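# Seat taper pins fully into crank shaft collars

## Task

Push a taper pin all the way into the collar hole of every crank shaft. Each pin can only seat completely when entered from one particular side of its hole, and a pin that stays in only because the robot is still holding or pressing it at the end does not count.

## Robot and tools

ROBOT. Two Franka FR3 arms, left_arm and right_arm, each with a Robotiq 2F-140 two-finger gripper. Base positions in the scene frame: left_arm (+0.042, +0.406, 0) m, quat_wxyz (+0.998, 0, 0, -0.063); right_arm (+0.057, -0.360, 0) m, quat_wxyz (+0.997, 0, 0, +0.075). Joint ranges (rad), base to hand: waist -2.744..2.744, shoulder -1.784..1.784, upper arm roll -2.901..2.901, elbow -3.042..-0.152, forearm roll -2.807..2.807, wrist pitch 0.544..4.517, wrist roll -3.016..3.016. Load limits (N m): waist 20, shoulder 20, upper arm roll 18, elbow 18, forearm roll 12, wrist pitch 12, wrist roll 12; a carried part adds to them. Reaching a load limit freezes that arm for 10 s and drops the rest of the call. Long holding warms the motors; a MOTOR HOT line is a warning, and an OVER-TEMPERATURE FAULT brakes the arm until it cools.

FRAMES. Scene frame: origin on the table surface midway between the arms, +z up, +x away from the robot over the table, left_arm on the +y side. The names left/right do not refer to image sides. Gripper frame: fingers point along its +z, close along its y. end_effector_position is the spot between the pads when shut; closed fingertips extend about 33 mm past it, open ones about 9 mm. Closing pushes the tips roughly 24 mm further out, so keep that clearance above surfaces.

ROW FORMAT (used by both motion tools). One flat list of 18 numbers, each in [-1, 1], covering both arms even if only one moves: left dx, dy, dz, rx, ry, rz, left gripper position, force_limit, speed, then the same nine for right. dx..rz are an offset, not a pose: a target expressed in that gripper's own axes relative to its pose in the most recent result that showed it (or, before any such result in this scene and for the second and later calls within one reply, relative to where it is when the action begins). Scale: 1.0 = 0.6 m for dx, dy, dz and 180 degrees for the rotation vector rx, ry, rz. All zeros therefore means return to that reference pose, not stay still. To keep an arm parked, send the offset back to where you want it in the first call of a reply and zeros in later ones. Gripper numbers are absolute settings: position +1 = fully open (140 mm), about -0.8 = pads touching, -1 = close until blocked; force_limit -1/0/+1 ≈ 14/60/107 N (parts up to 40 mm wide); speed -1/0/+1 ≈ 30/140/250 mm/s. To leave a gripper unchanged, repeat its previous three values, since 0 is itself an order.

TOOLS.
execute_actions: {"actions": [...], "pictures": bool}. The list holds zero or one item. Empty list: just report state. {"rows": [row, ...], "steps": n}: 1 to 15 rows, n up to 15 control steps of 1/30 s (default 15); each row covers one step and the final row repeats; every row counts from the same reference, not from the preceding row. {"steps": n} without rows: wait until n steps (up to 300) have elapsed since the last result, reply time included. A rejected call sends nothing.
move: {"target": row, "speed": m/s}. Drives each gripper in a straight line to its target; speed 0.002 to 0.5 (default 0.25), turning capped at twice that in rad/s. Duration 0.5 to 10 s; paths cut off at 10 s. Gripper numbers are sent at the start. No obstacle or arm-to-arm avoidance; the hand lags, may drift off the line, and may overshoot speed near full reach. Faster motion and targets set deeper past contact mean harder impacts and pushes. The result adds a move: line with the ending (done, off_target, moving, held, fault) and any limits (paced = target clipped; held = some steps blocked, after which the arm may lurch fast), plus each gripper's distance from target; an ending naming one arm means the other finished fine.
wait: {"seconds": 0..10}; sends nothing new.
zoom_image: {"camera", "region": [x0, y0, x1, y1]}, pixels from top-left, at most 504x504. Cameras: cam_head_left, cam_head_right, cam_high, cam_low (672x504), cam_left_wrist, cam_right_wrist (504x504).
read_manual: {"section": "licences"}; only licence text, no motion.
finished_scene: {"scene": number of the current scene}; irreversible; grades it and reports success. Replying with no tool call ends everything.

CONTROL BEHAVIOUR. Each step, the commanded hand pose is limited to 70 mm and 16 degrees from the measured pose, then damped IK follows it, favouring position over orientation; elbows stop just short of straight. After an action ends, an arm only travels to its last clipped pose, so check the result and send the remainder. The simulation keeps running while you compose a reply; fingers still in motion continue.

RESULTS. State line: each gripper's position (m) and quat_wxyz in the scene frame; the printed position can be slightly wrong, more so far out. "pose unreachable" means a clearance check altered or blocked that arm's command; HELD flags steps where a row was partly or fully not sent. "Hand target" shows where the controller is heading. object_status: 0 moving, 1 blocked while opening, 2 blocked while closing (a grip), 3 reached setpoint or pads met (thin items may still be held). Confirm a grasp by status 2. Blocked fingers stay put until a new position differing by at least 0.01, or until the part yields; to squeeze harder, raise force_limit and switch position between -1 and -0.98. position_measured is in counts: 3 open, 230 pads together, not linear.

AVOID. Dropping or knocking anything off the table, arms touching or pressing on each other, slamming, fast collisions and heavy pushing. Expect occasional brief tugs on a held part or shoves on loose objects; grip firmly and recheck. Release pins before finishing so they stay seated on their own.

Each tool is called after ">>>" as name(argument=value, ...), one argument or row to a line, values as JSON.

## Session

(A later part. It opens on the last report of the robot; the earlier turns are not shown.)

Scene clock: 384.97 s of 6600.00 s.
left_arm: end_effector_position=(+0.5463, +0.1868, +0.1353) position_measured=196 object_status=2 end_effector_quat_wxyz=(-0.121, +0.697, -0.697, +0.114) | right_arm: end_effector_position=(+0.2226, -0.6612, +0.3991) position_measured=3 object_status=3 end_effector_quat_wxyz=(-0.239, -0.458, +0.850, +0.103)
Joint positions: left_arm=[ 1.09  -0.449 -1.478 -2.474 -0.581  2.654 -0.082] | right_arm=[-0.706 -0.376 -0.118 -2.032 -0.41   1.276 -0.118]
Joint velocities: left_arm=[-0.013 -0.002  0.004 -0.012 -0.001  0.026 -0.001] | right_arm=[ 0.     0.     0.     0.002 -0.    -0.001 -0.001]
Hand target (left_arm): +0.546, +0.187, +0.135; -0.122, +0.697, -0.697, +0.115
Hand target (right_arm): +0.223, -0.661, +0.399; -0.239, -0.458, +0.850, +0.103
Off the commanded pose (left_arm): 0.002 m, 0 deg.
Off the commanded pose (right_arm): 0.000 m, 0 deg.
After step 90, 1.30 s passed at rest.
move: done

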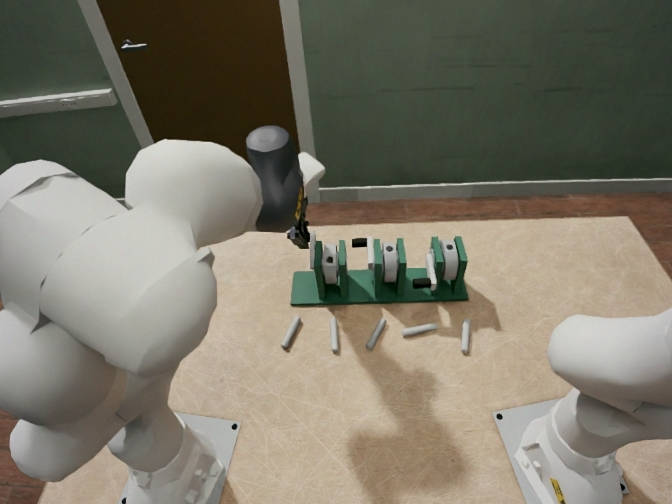

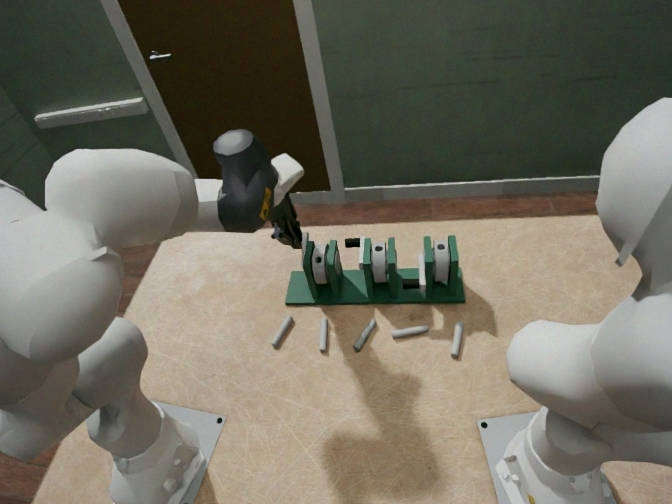

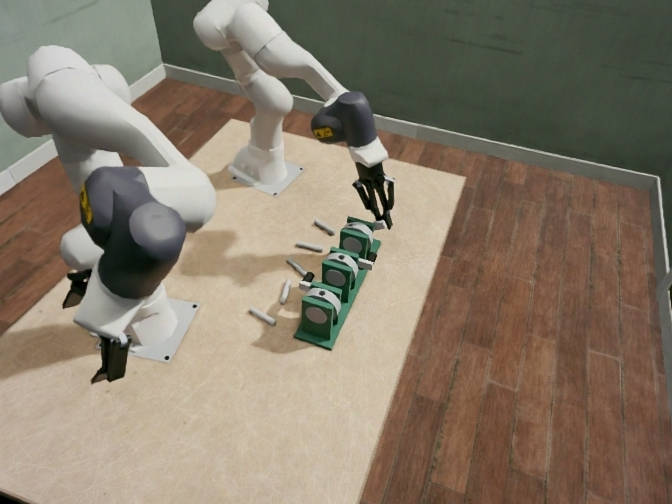

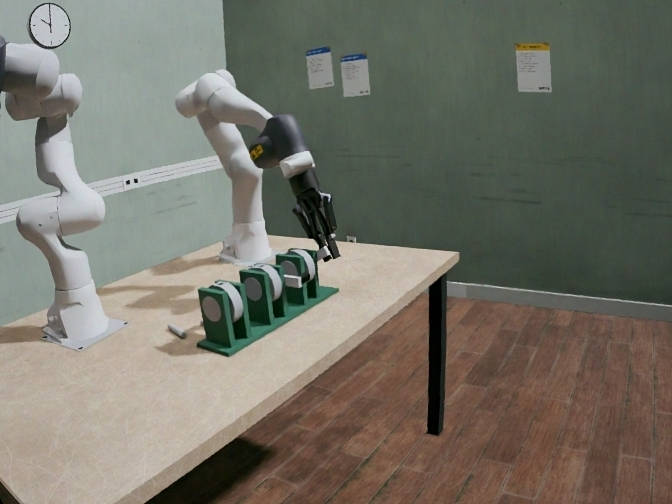

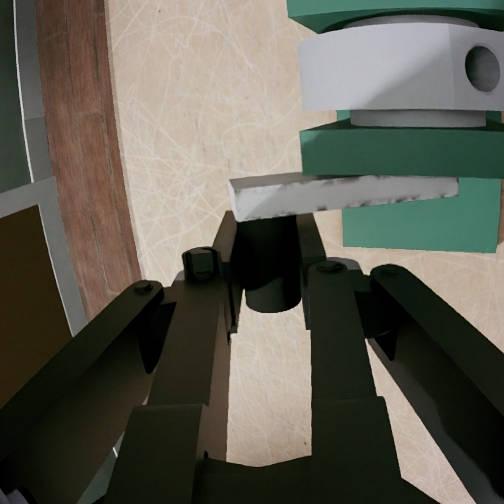

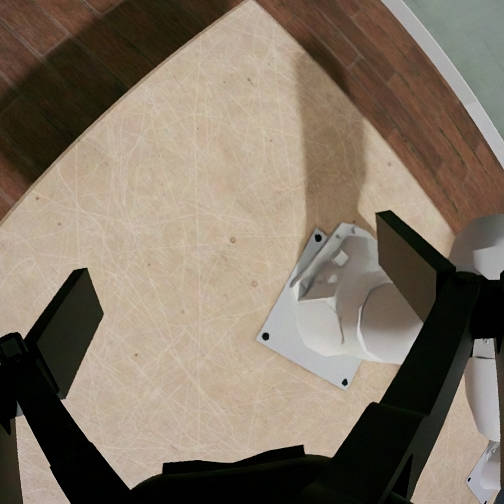

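>>> move(
  target=[-0.004,0,0,-0.094,0,0,-0.4,-0.5,1,0,0,0,0,0,0,1,0,0],
  speed=0.1,
)

Scene clock: 389.53 s of 6600.00 s.
left_arm: end_effector_position=(+0.5455, +0.1891, +0.1350) position_measured=179 object_status=3 end_effector_quat_wxyz=(-0.018, +0.710, -0.704, +0.010) | right_arm: end_effector_position=(+0.2226, -0.6612, +0.3991) position_measured=3 object_status=3 end_effector_quat_wxyz=(-0.239, -0.458, +0.850, +0.103)
Joint positions: left_arm=[ 1.506 -0.409 -1.744 -2.19  -0.487  2.239 -0.083] | right_arm=[-0.706 -0.376 -0.118 -2.032 -0.41   1.276 -0.118]
Joint velocities: left_arm=[ 0.001 -0.001 -0.     0.001  0.001 -0.011  0.001] | right_arm=[-0.001 -0.     0.001 -0.    -0.001 -0.    -0.   ]
Hand target (left_arm): +0.545, +0.190, +0.135; -0.018, +0.708, -0.706, +0.007
Hand target (right_arm): +0.223, -0.661, +0.399; -0.239, -0.458, +0.850, +0.103
Off the commanded pose (left_arm): 0.001 m, 0 deg.
Off the commanded pose (right_arm): 0.000 m, 0 deg.
move: done

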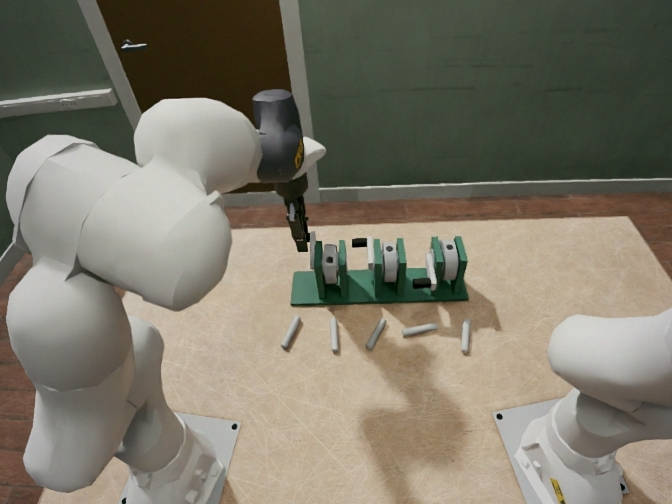

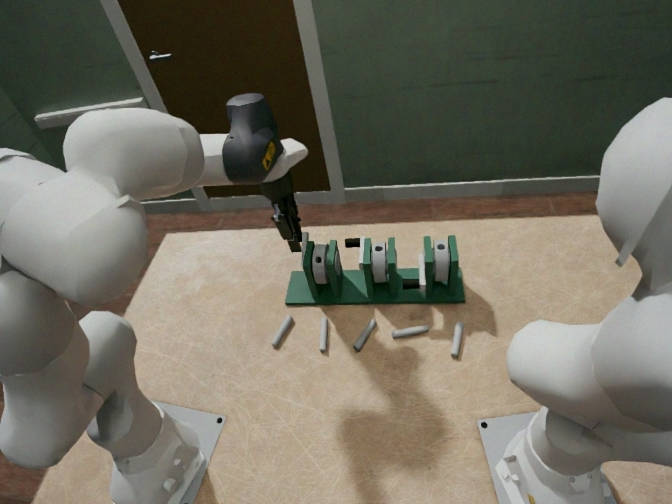

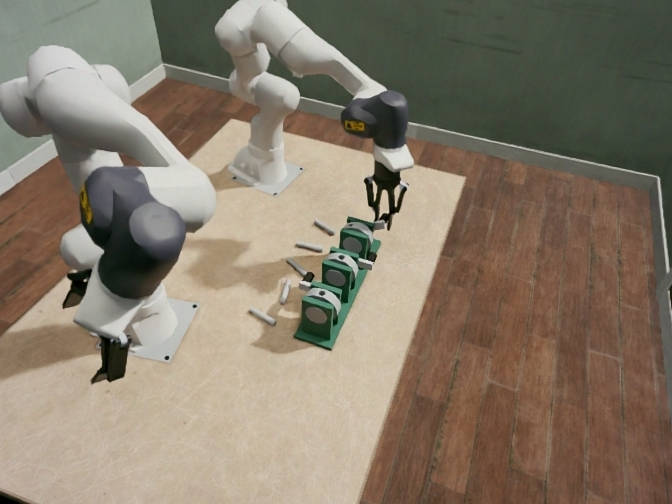

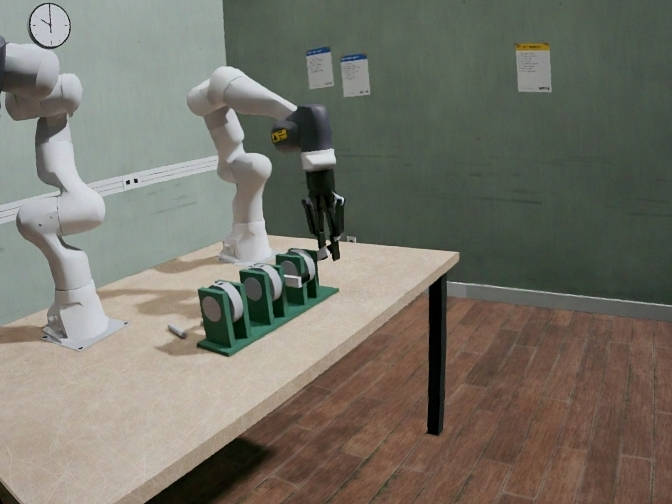

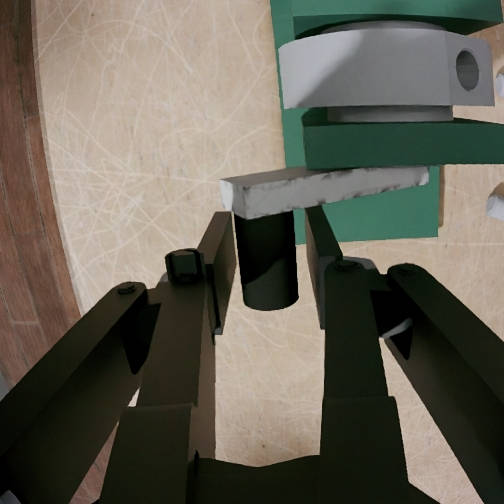

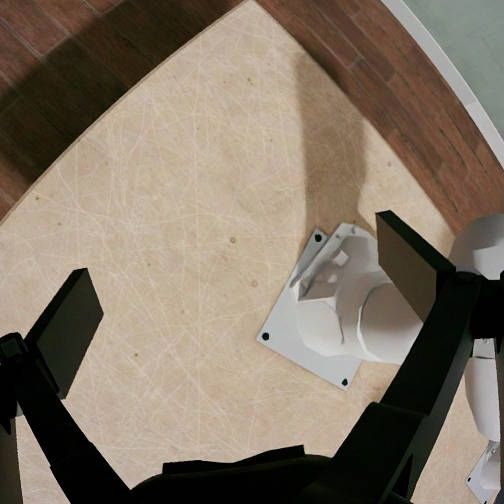

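>>> move(
  target=[0,0.1035,-0.070,0,0,0,-0.45,-0.5,0,0,0,0,0,0,0,1,0,0],
  speed=0.06,
)

>>> move(
  target=[0,0.1055,0.056,0,0,0,-0.45,-0.5,0,0,0,0,0,0,0,1,0,0],
  speed=0.06,
)

Scene clock: 396.93 s of 6600.00 s.
left_arm: end_effector_position=(+0.4882, +0.1877, +0.1781) position_measured=186 object_status=3 end_effector_quat_wxyz=(-0.023, +0.711, -0.703, +0.019) | right_arm: end_effector_position=(+0.2226, -0.6612, +0.3991) position_measured=3 object_status=3 end_effector_quat_wxyz=(-0.239, -0.458, +0.850, +0.103)
Joint positions: left_arm=[ 0.959 -0.464 -1.242 -2.337 -0.503  2.171 -0.106] | right_arm=[-0.706 -0.376 -0.118 -2.032 -0.41   1.276 -0.118]
Joint velocities: left_arm=[-0.016  0.     0.014 -0.006 -0.001 -0.006 -0.001] | right_arm=[ 0.001 -0.001 -0.001 -0.     0.001 -0.     0.   ]
Hand target (left_arm): +0.482, +0.188, +0.175; -0.018, +0.710, -0.704, +0.012
Hand target (right_arm): +0.223, -0.661, +0.399; -0.239, -0.458, +0.850, +0.103
Off the commanded pose (left_arm): 0.007 m, 1 deg.
Off the commanded pose (right_arm): 0.000 m, 0 deg.
After step 90, 2.73 s passed at rest.
move: off_target (left_arm)

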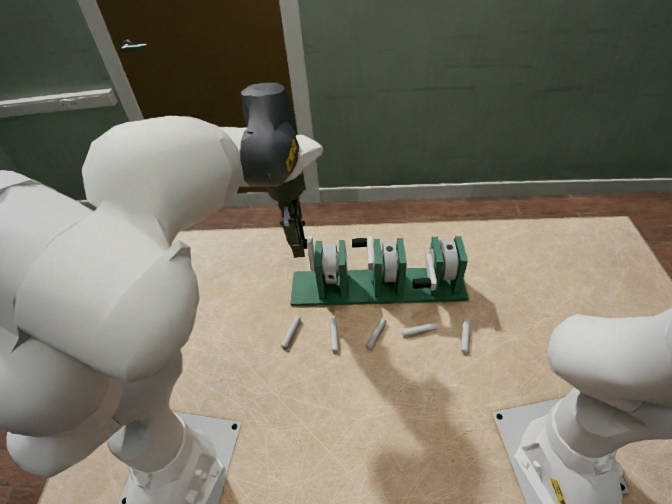

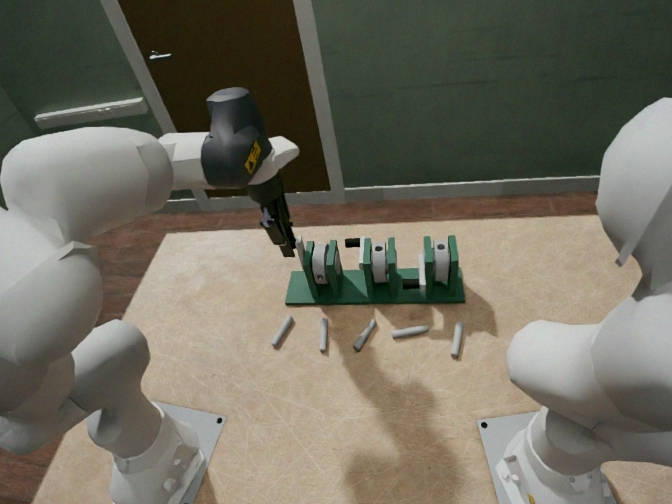

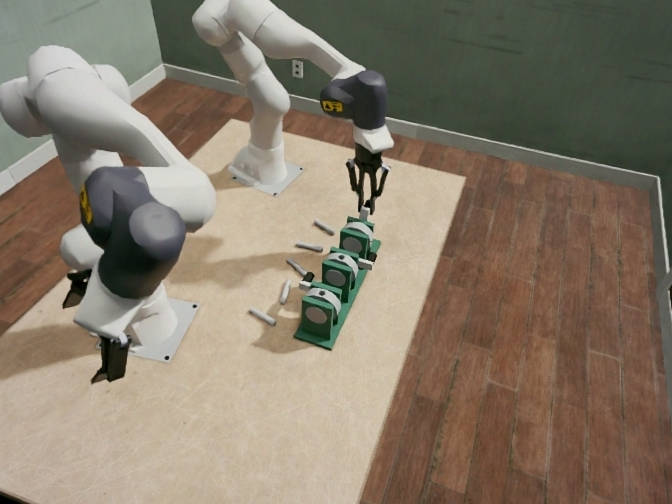

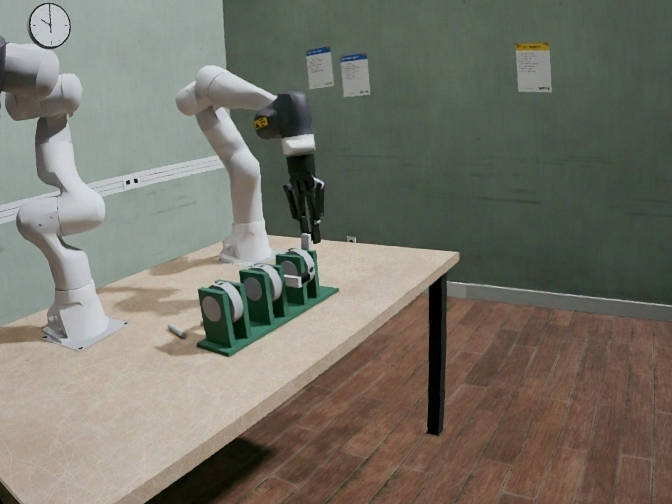

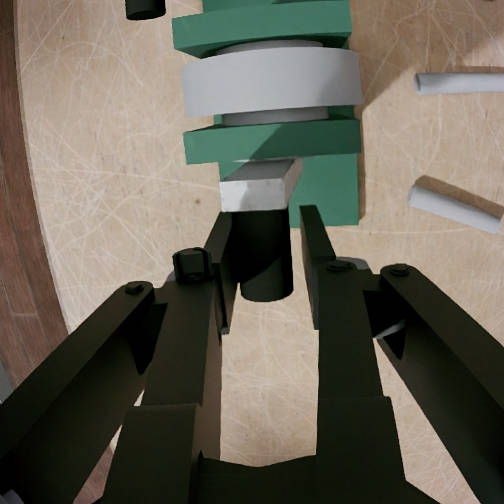

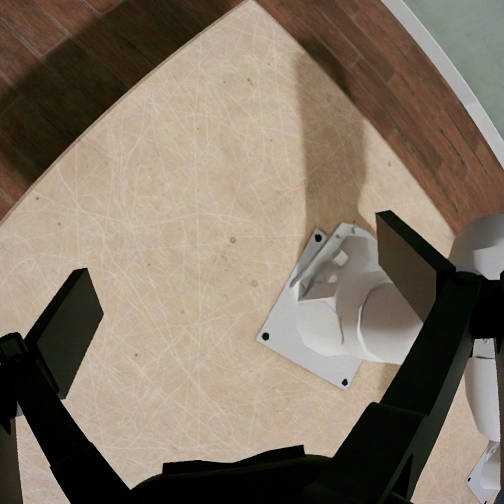

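Scene clock: 398.43 s of 6600.00 s.
left_arm: end_effector_position=(+0.4285, +0.1868, +0.1412) position_measured=186 object_status=3 end_effector_quat_wxyz=(-0.023, +0.712, -0.702, +0.019) | right_arm: end_effector_position=(+0.2226, -0.6612, +0.3991) position_measured=3 object_status=3 end_effector_quat_wxyz=(-0.239, -0.458, +0.850, +0.103)
Joint positions: left_arm=[ 0.739 -0.549 -1.142 -2.534 -0.608  2.243 -0.096] | right_arm=[-0.706 -0.376 -0.118 -2.032 -0.41   1.276 -0.118]
Joint velocities: left_arm=[-0.012 -0.     0.009 -0.008 -0.     0.01  -0.002] | right_arm=[-0.001 -0.001  0.    -0.    -0.001 -0.001 -0.001]
Hand target (left_arm): +0.428, +0.186, +0.141; -0.022, +0.711, -0.703, +0.020
Hand target (right_arm): +0.223, -0.661, +0.399; -0.239, -0.458, +0.850, +0.103
Off the commanded pose (left_arm): 0.002 m, 0 deg.
Off the commanded pose (right_arm): 0.000 m, 0 deg.
move: done

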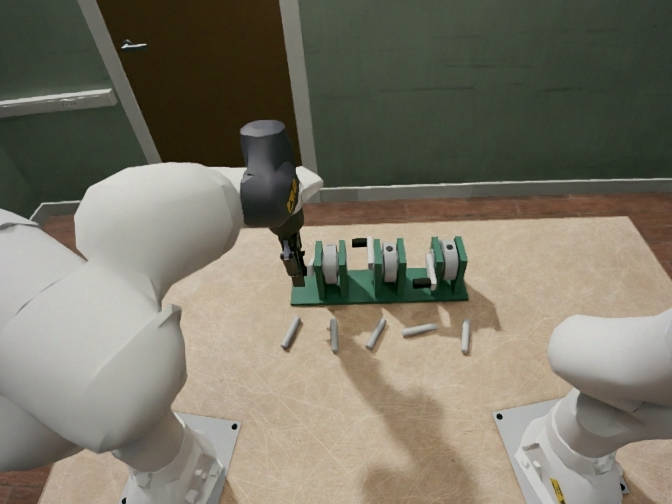

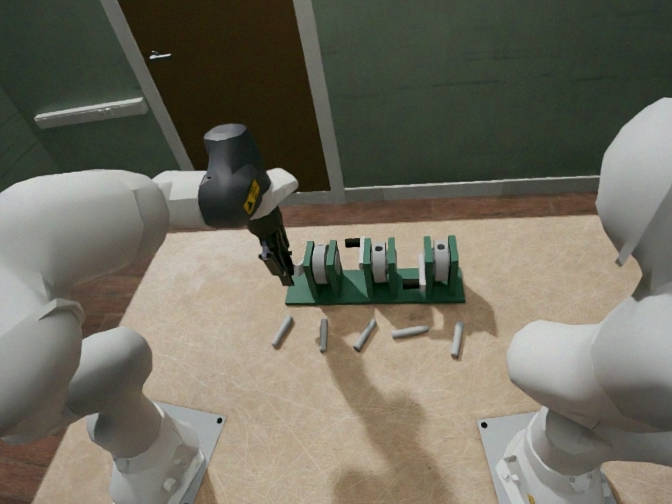

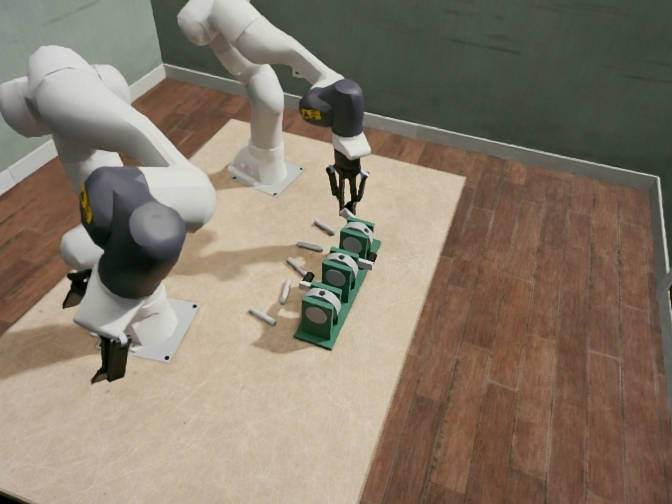

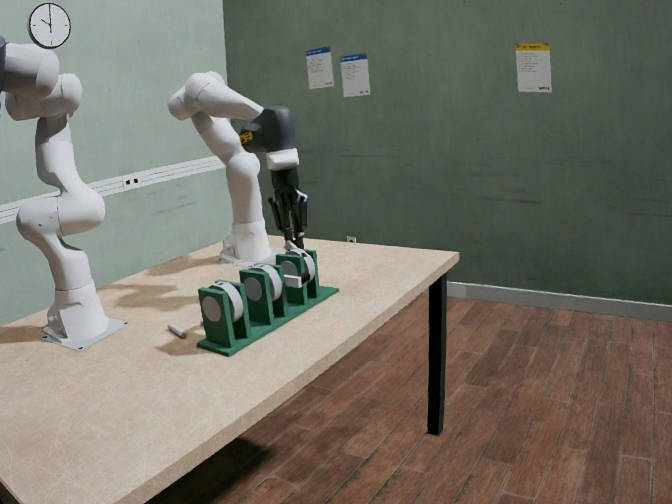

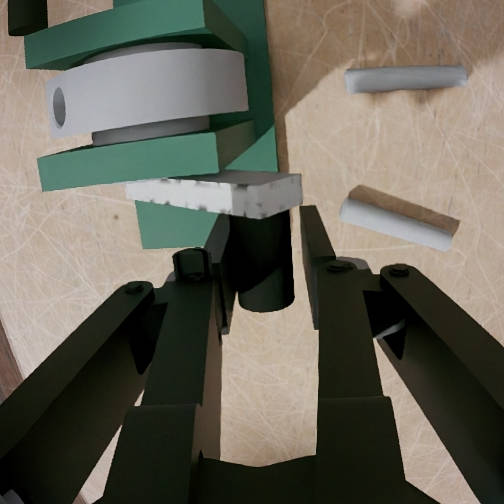

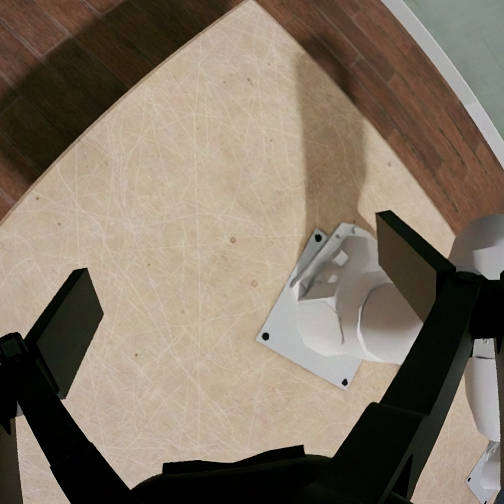

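>>> move(
  target=[0,-0.005,-0.09,0,0,0,-0.45,-0.5,0,0,0,0,0,0,0,1,0,0],
  speed=0.08,
)

Scene clock: 409.40 s of 6600.00 s.
left_arm: end_effector_position=(+0.4288, +0.1875, +0.1944) position_measured=186 object_status=3 end_effector_quat_wxyz=(-0.022, +0.713, -0.701, +0.022) | right_arm: end_effector_position=(+0.2226, -0.6612, +0.3991) position_measured=3 object_status=3 end_effector_quat_wxyz=(-0.239, -0.458, +0.850, +0.103)
Joint positions: left_arm=[ 0.678 -0.626 -1.012 -2.47  -0.58   2.089 -0.096] | right_arm=[-0.706 -0.376 -0.118 -2.032 -0.41   1.276 -0.118]
Joint velocities: left_arm=[ 0.001 -0.004 -0.001 -0.     0.001 -0.012 -0.001] | right_arm=[-0.002 -0.001 -0.    -0.001 -0.001 -0.    -0.   ]
Hand target (left_arm): +0.428, +0.187, +0.195; -0.022, +0.712, -0.701, +0.020
Hand target (right_arm): +0.223, -0.661, +0.399; -0.239, -0.458, +0.850, +0.103
Off the commanded pose (left_arm): 0.001 m, 0 deg.
Off the commanded pose (right_arm): 0.000 m, 0 deg.
After step 90, 6.73 s passed at rest.
move: done

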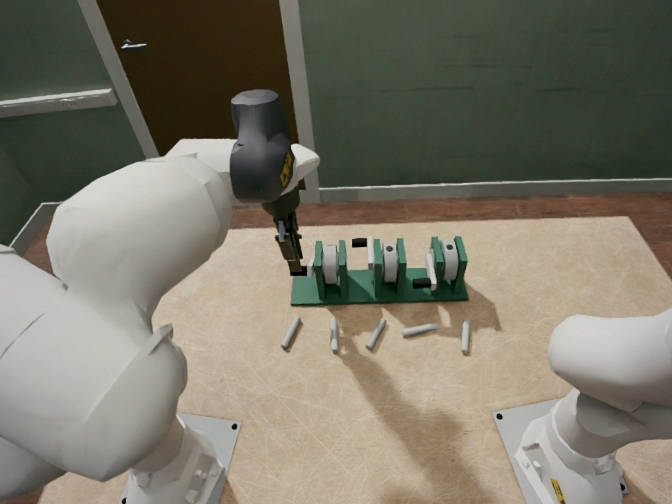

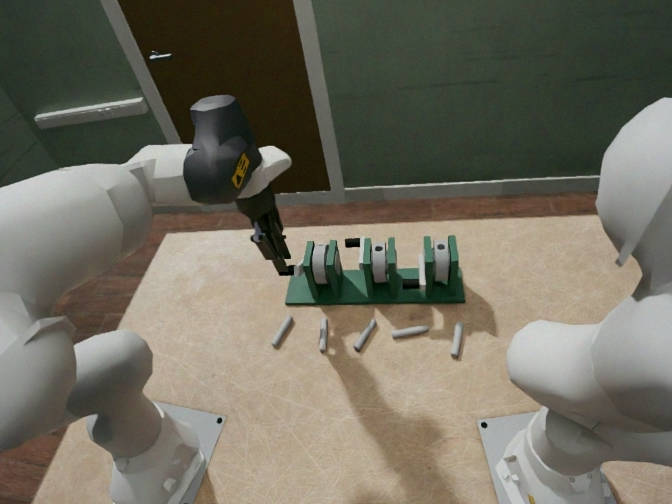

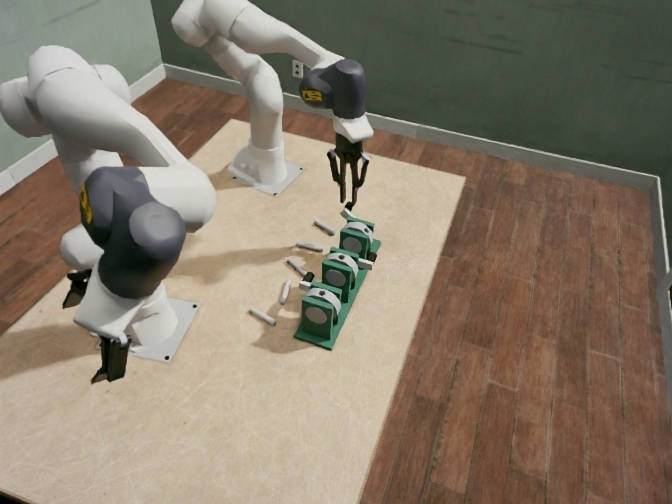

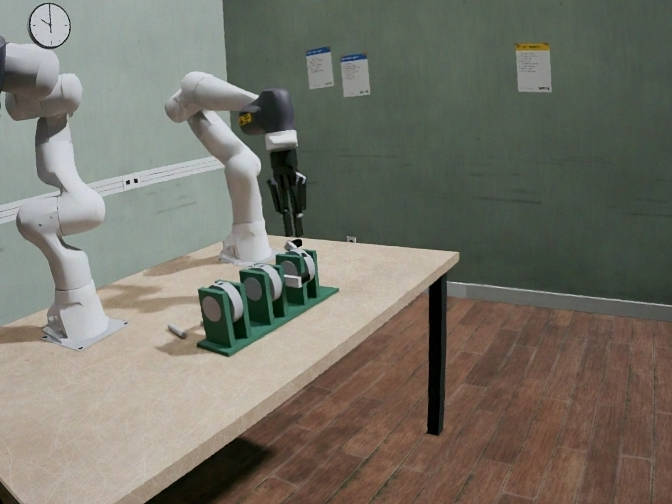

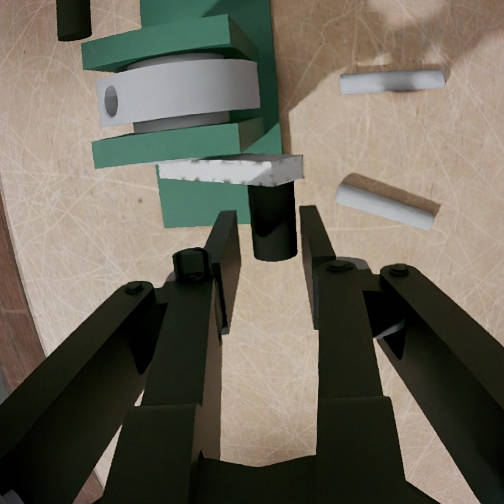

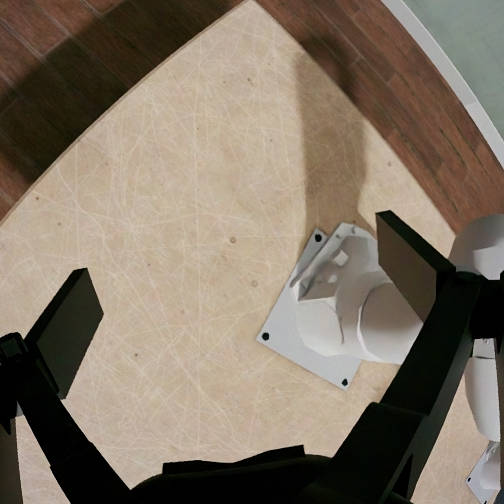

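>>> move(
  target=[0.005,0.035,0.085,0,0,0,-0.85,-0.5,1,0,0,0,0,0,0,1,0,0],
  speed=0.03,
)

>>> zoom_image(
  camera="cam_high",
  region=[270,190,410,310],
)

Scene clock: 415.43 s of 6600.00 s.
left_arm: end_effector_position=(+0.4118, +0.1852, +0.1434) position_measured=232 object_status=3 end_effector_quat_wxyz=(-0.023, +0.714, -0.700, +0.019) | right_arm: end_effector_position=(+0.2226, -0.6612, +0.3991) position_measured=3 object_status=3 end_effector_quat_wxyz=(-0.239, -0.458, +0.850, +0.103)
Joint positions: left_arm=[ 0.678 -0.605 -1.106 -2.568 -0.644  2.215 -0.096] | right_arm=[-0.706 -0.376 -0.118 -2.032 -0.41   1.276 -0.118]
Joint velocities: left_arm=[-0.001  0.005 -0.002 -0.001 -0.003  0.02   0.001] | right_arm=[ 0.    -0.    -0.    -0.    -0.001  0.     0.   ]
Hand target (left_arm): +0.412, +0.184, +0.142; -0.022, +0.713, -0.701, +0.021
Hand target (right_arm): +0.223, -0.661, +0.399; -0.239, -0.458, +0.850, +0.103
Off the commanded pose (left_arm): 0.002 m, 0 deg.
Off the commanded pose (right_arm): 0.000 m, 0 deg.
After step 90, 0.93 s passed at rest.
move: done

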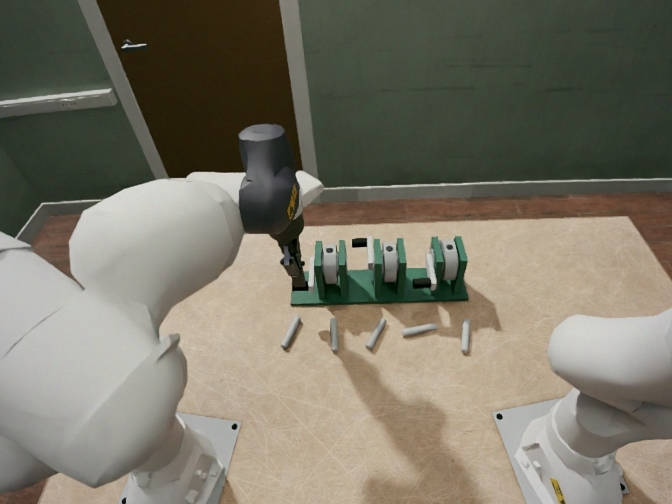

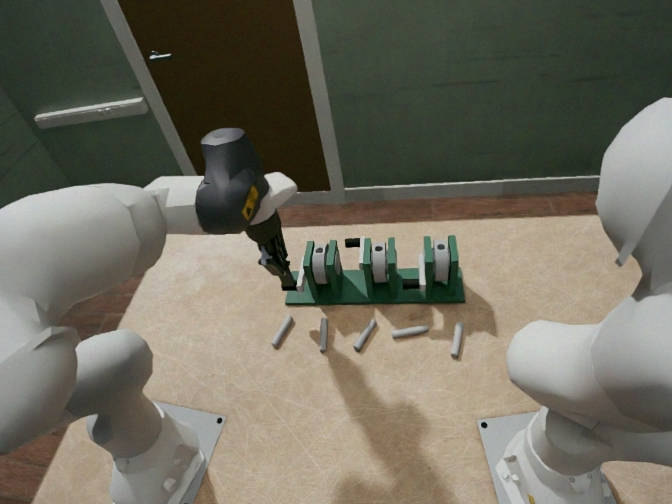

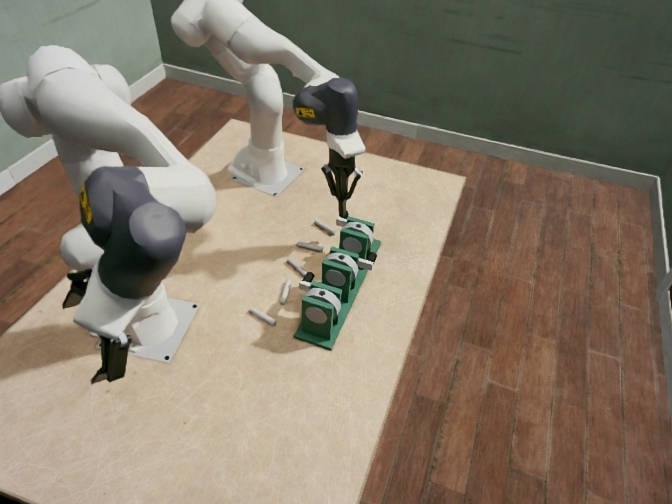

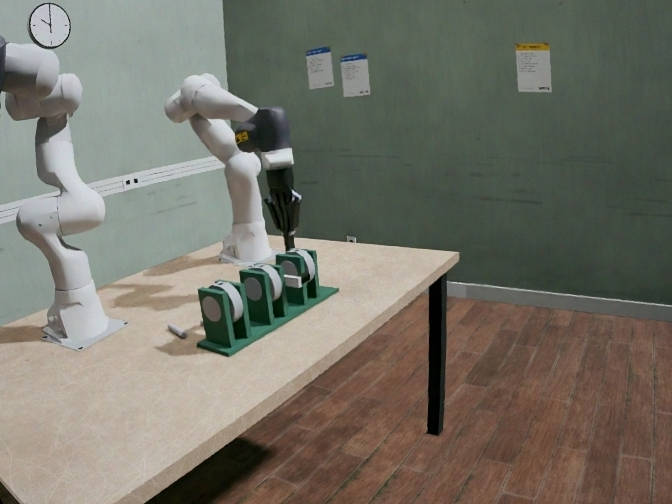

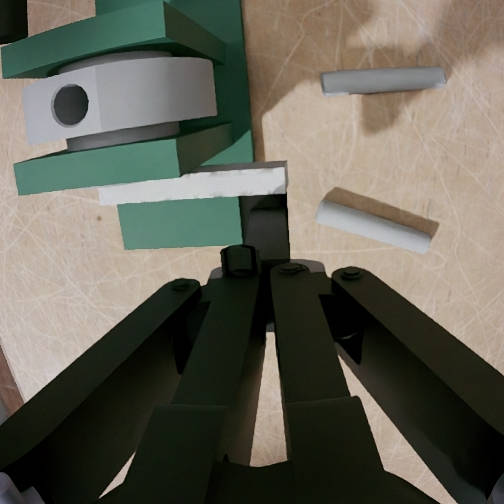

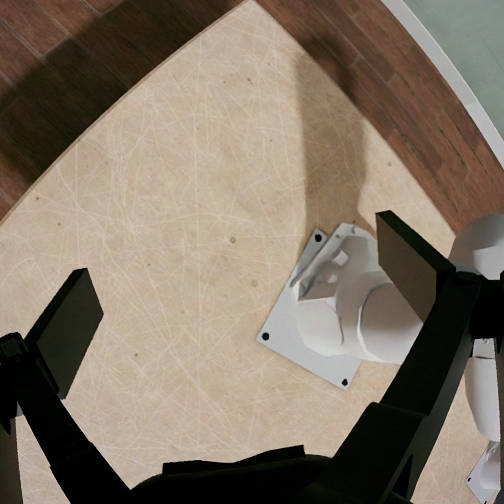

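Region (270, 190, 410, 310) of cam_high's 672x504 image, scaled by 3.600, with more detail than that image has; it fills the top 432 rows of this view, and the rest is white.

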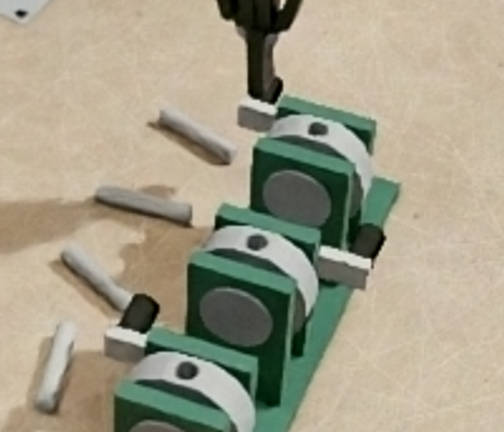

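>>> zoom_image(
  camera="cam_head_left",
  region=[355,305,485,365],
)

>>> zoom_image(
  camera="cam_high",
  region=[240,215,350,335],
)

Region (355, 305, 485, 365) of cam_head_left's 672x504 image, scaled by 3.877, with more detail than that image has; it fills the top 233 rows of this view, and the rest is white.

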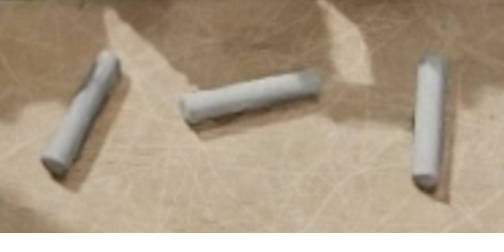

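Region (240, 215, 350, 335) of cam_high's 672x504 image, scaled by 4.200, with more detail than that image has; it fills the left 462 columns of this view, and the rest is white.

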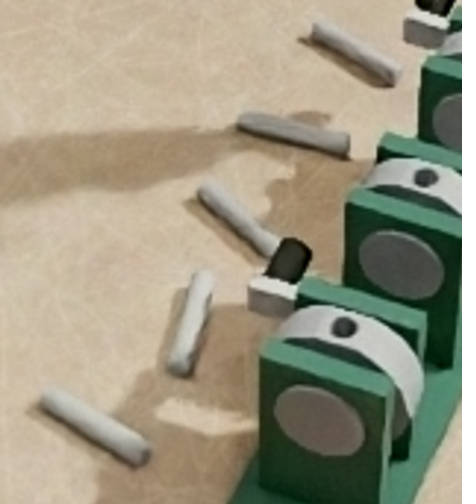

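>>> move(
  target=[0,0,-0.05,0,0,0,-0.85,-0.5,1,0,0,0,0,0,0,1,0,0],
  speed=0.1,
)

>>> move(
  target=[0.233,0.203,0.117,0.107,-0.0455,0.664,-0.42,0,-0.5,0,0,0,0,0,0,1,0,0],
  speed=0.3,
)

Scene clock: 476.20 s of 6600.00 s.
left_arm: end_effector_position=(+0.4108, +0.1858, +0.1724) position_measured=232 object_status=3 end_effector_quat_wxyz=(-0.022, +0.715, -0.699, +0.021) | right_arm: end_effector_position=(+0.2226, -0.6612, +0.3991) position_measured=3 object_status=3 end_effector_quat_wxyz=(-0.239, -0.458, +0.850, +0.103)
Joint positions: left_arm=[ 0.64  -0.654 -1.03  -2.54  -0.628  2.129 -0.096] | right_arm=[-0.706 -0.376 -0.118 -2.032 -0.41   1.276 -0.118]
Joint velocities: left_arm=[-0.    -0.006  0.    -0.    -0.001 -0.015  0.   ] | right_arm=[ 0.    -0.001 -0.     0.     0.     0.001 -0.001]
Hand target (left_arm): +0.410, +0.185, +0.173; -0.022, +0.714, -0.699, +0.020
Hand target (right_arm): +0.223, -0.661, +0.399; -0.239, -0.458, +0.850, +0.103
Off the commanded pose (left_arm): 0.001 m, 0 deg.
Off the commanded pose (right_arm): 0.000 m, 0 deg.
After step 90, 56.80 s passed at rest.
move: done

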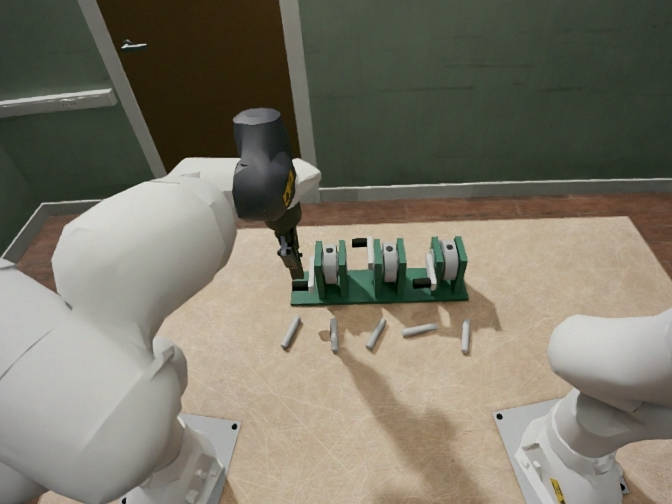

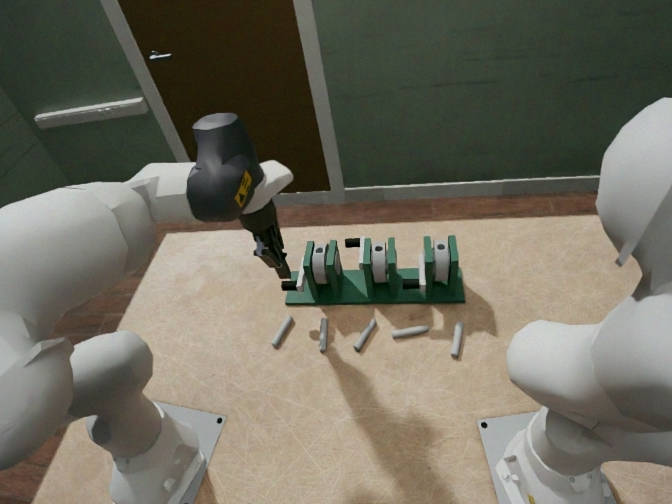

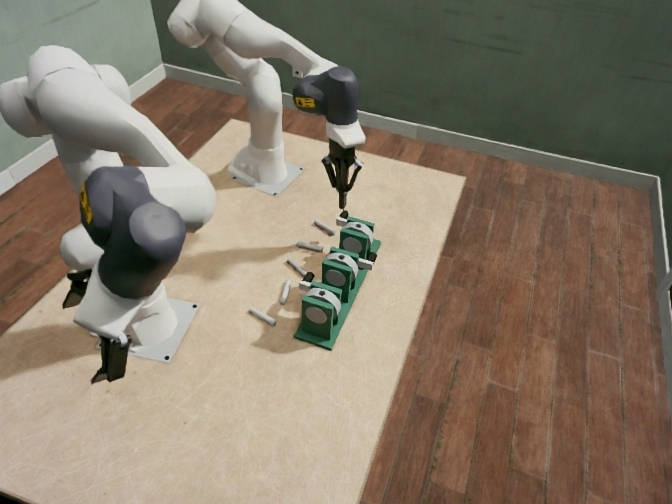

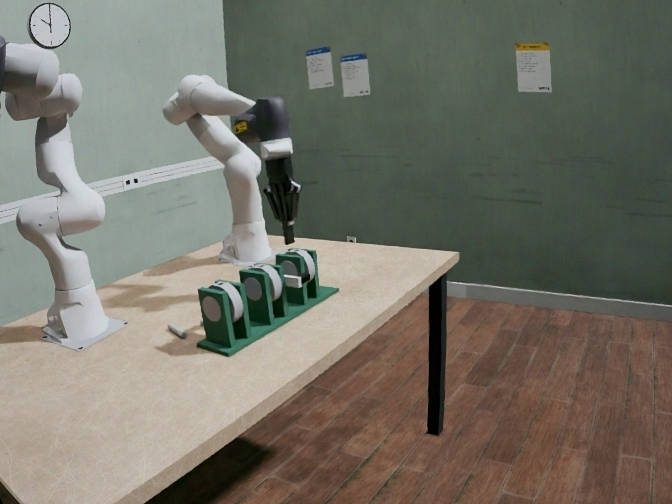

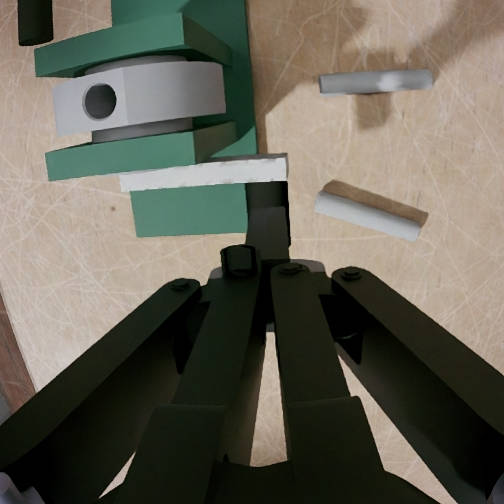

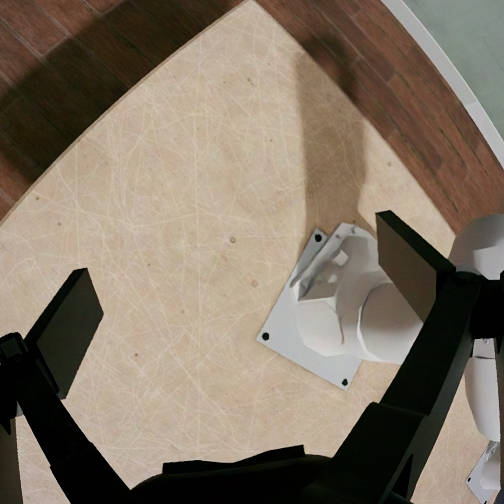

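Scene clock: 480.57 s of 6600.00 s.
left_arm: end_effector_position=(+0.3024, +0.0453, +0.0931) position_measured=182 object_status=3 end_effector_quat_wxyz=(+0.172, +0.247, +0.953, -0.042) | right_arm: end_effector_position=(+0.2226, -0.6612, +0.3991) position_measured=3 object_status=3 end_effector_quat_wxyz=(-0.239, -0.458, +0.850, +0.103)
Joint positions: left_arm=[-0.217 -0.329 -0.757 -2.869 -0.1    2.92   1.066] | right_arm=[-0.706 -0.376 -0.118 -2.032 -0.41   1.276 -0.118]
Joint velocities: left_arm=[-0.007  0.002  0.008 -0.001  0.006  0.005  0.026] | right_arm=[ 0.    -0.001  0.001  0.001  0.001  0.    -0.   ]
Hand target (left_arm): +0.301, +0.045, +0.092; +0.172, +0.255, +0.951, -0.041
Hand target (right_arm): +0.223, -0.661, +0.399; -0.239, -0.458, +0.850, +0.103
Off the commanded pose (left_arm): 0.006 m, 1 deg.
Off the commanded pose (right_arm): 0.000 m, 0 deg.
move: off_target (left_arm)

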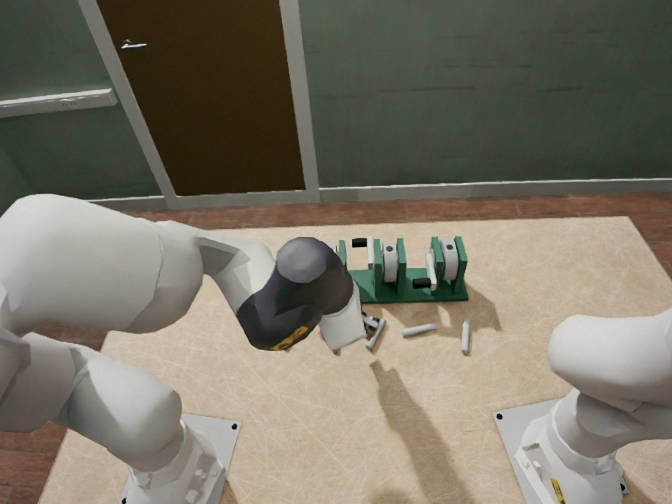

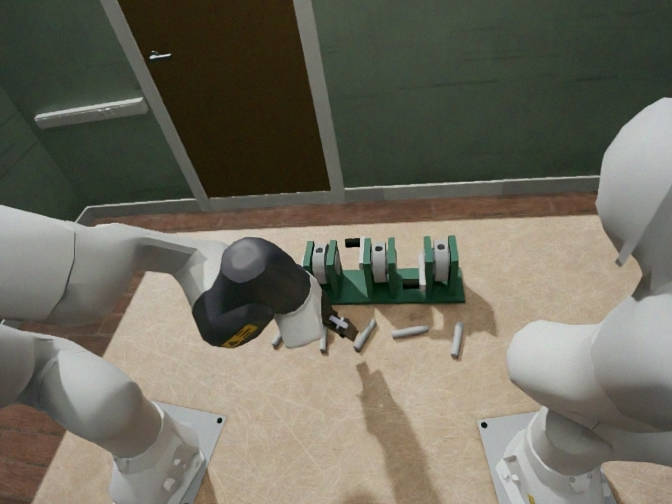

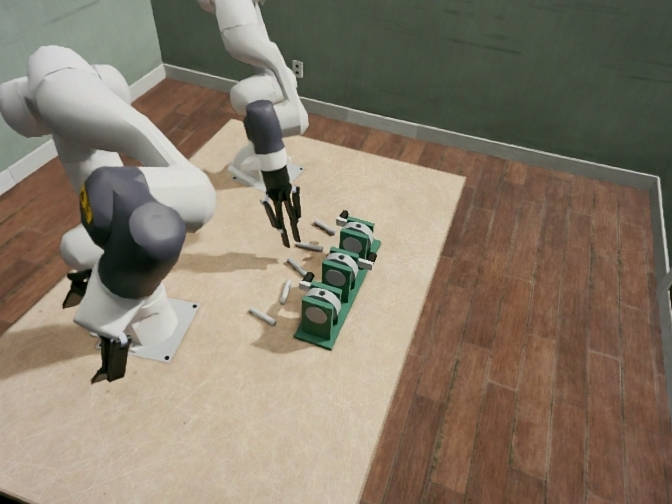

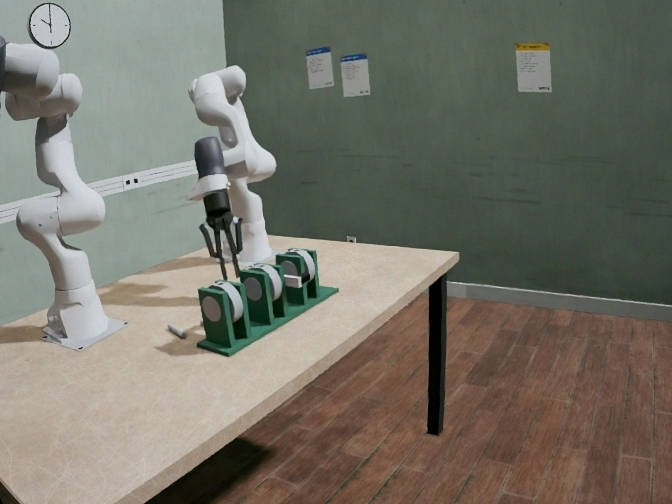

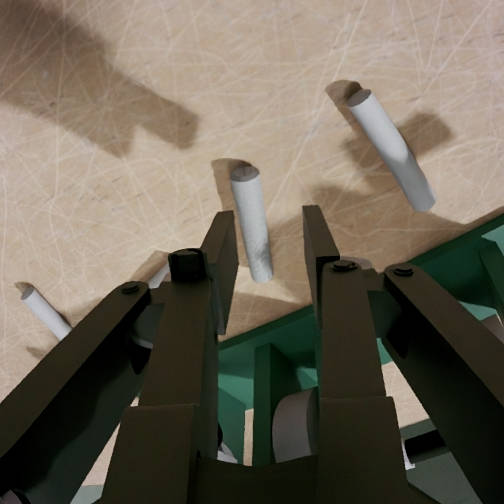

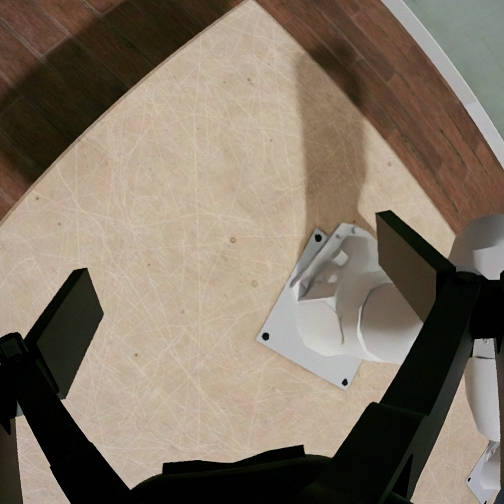

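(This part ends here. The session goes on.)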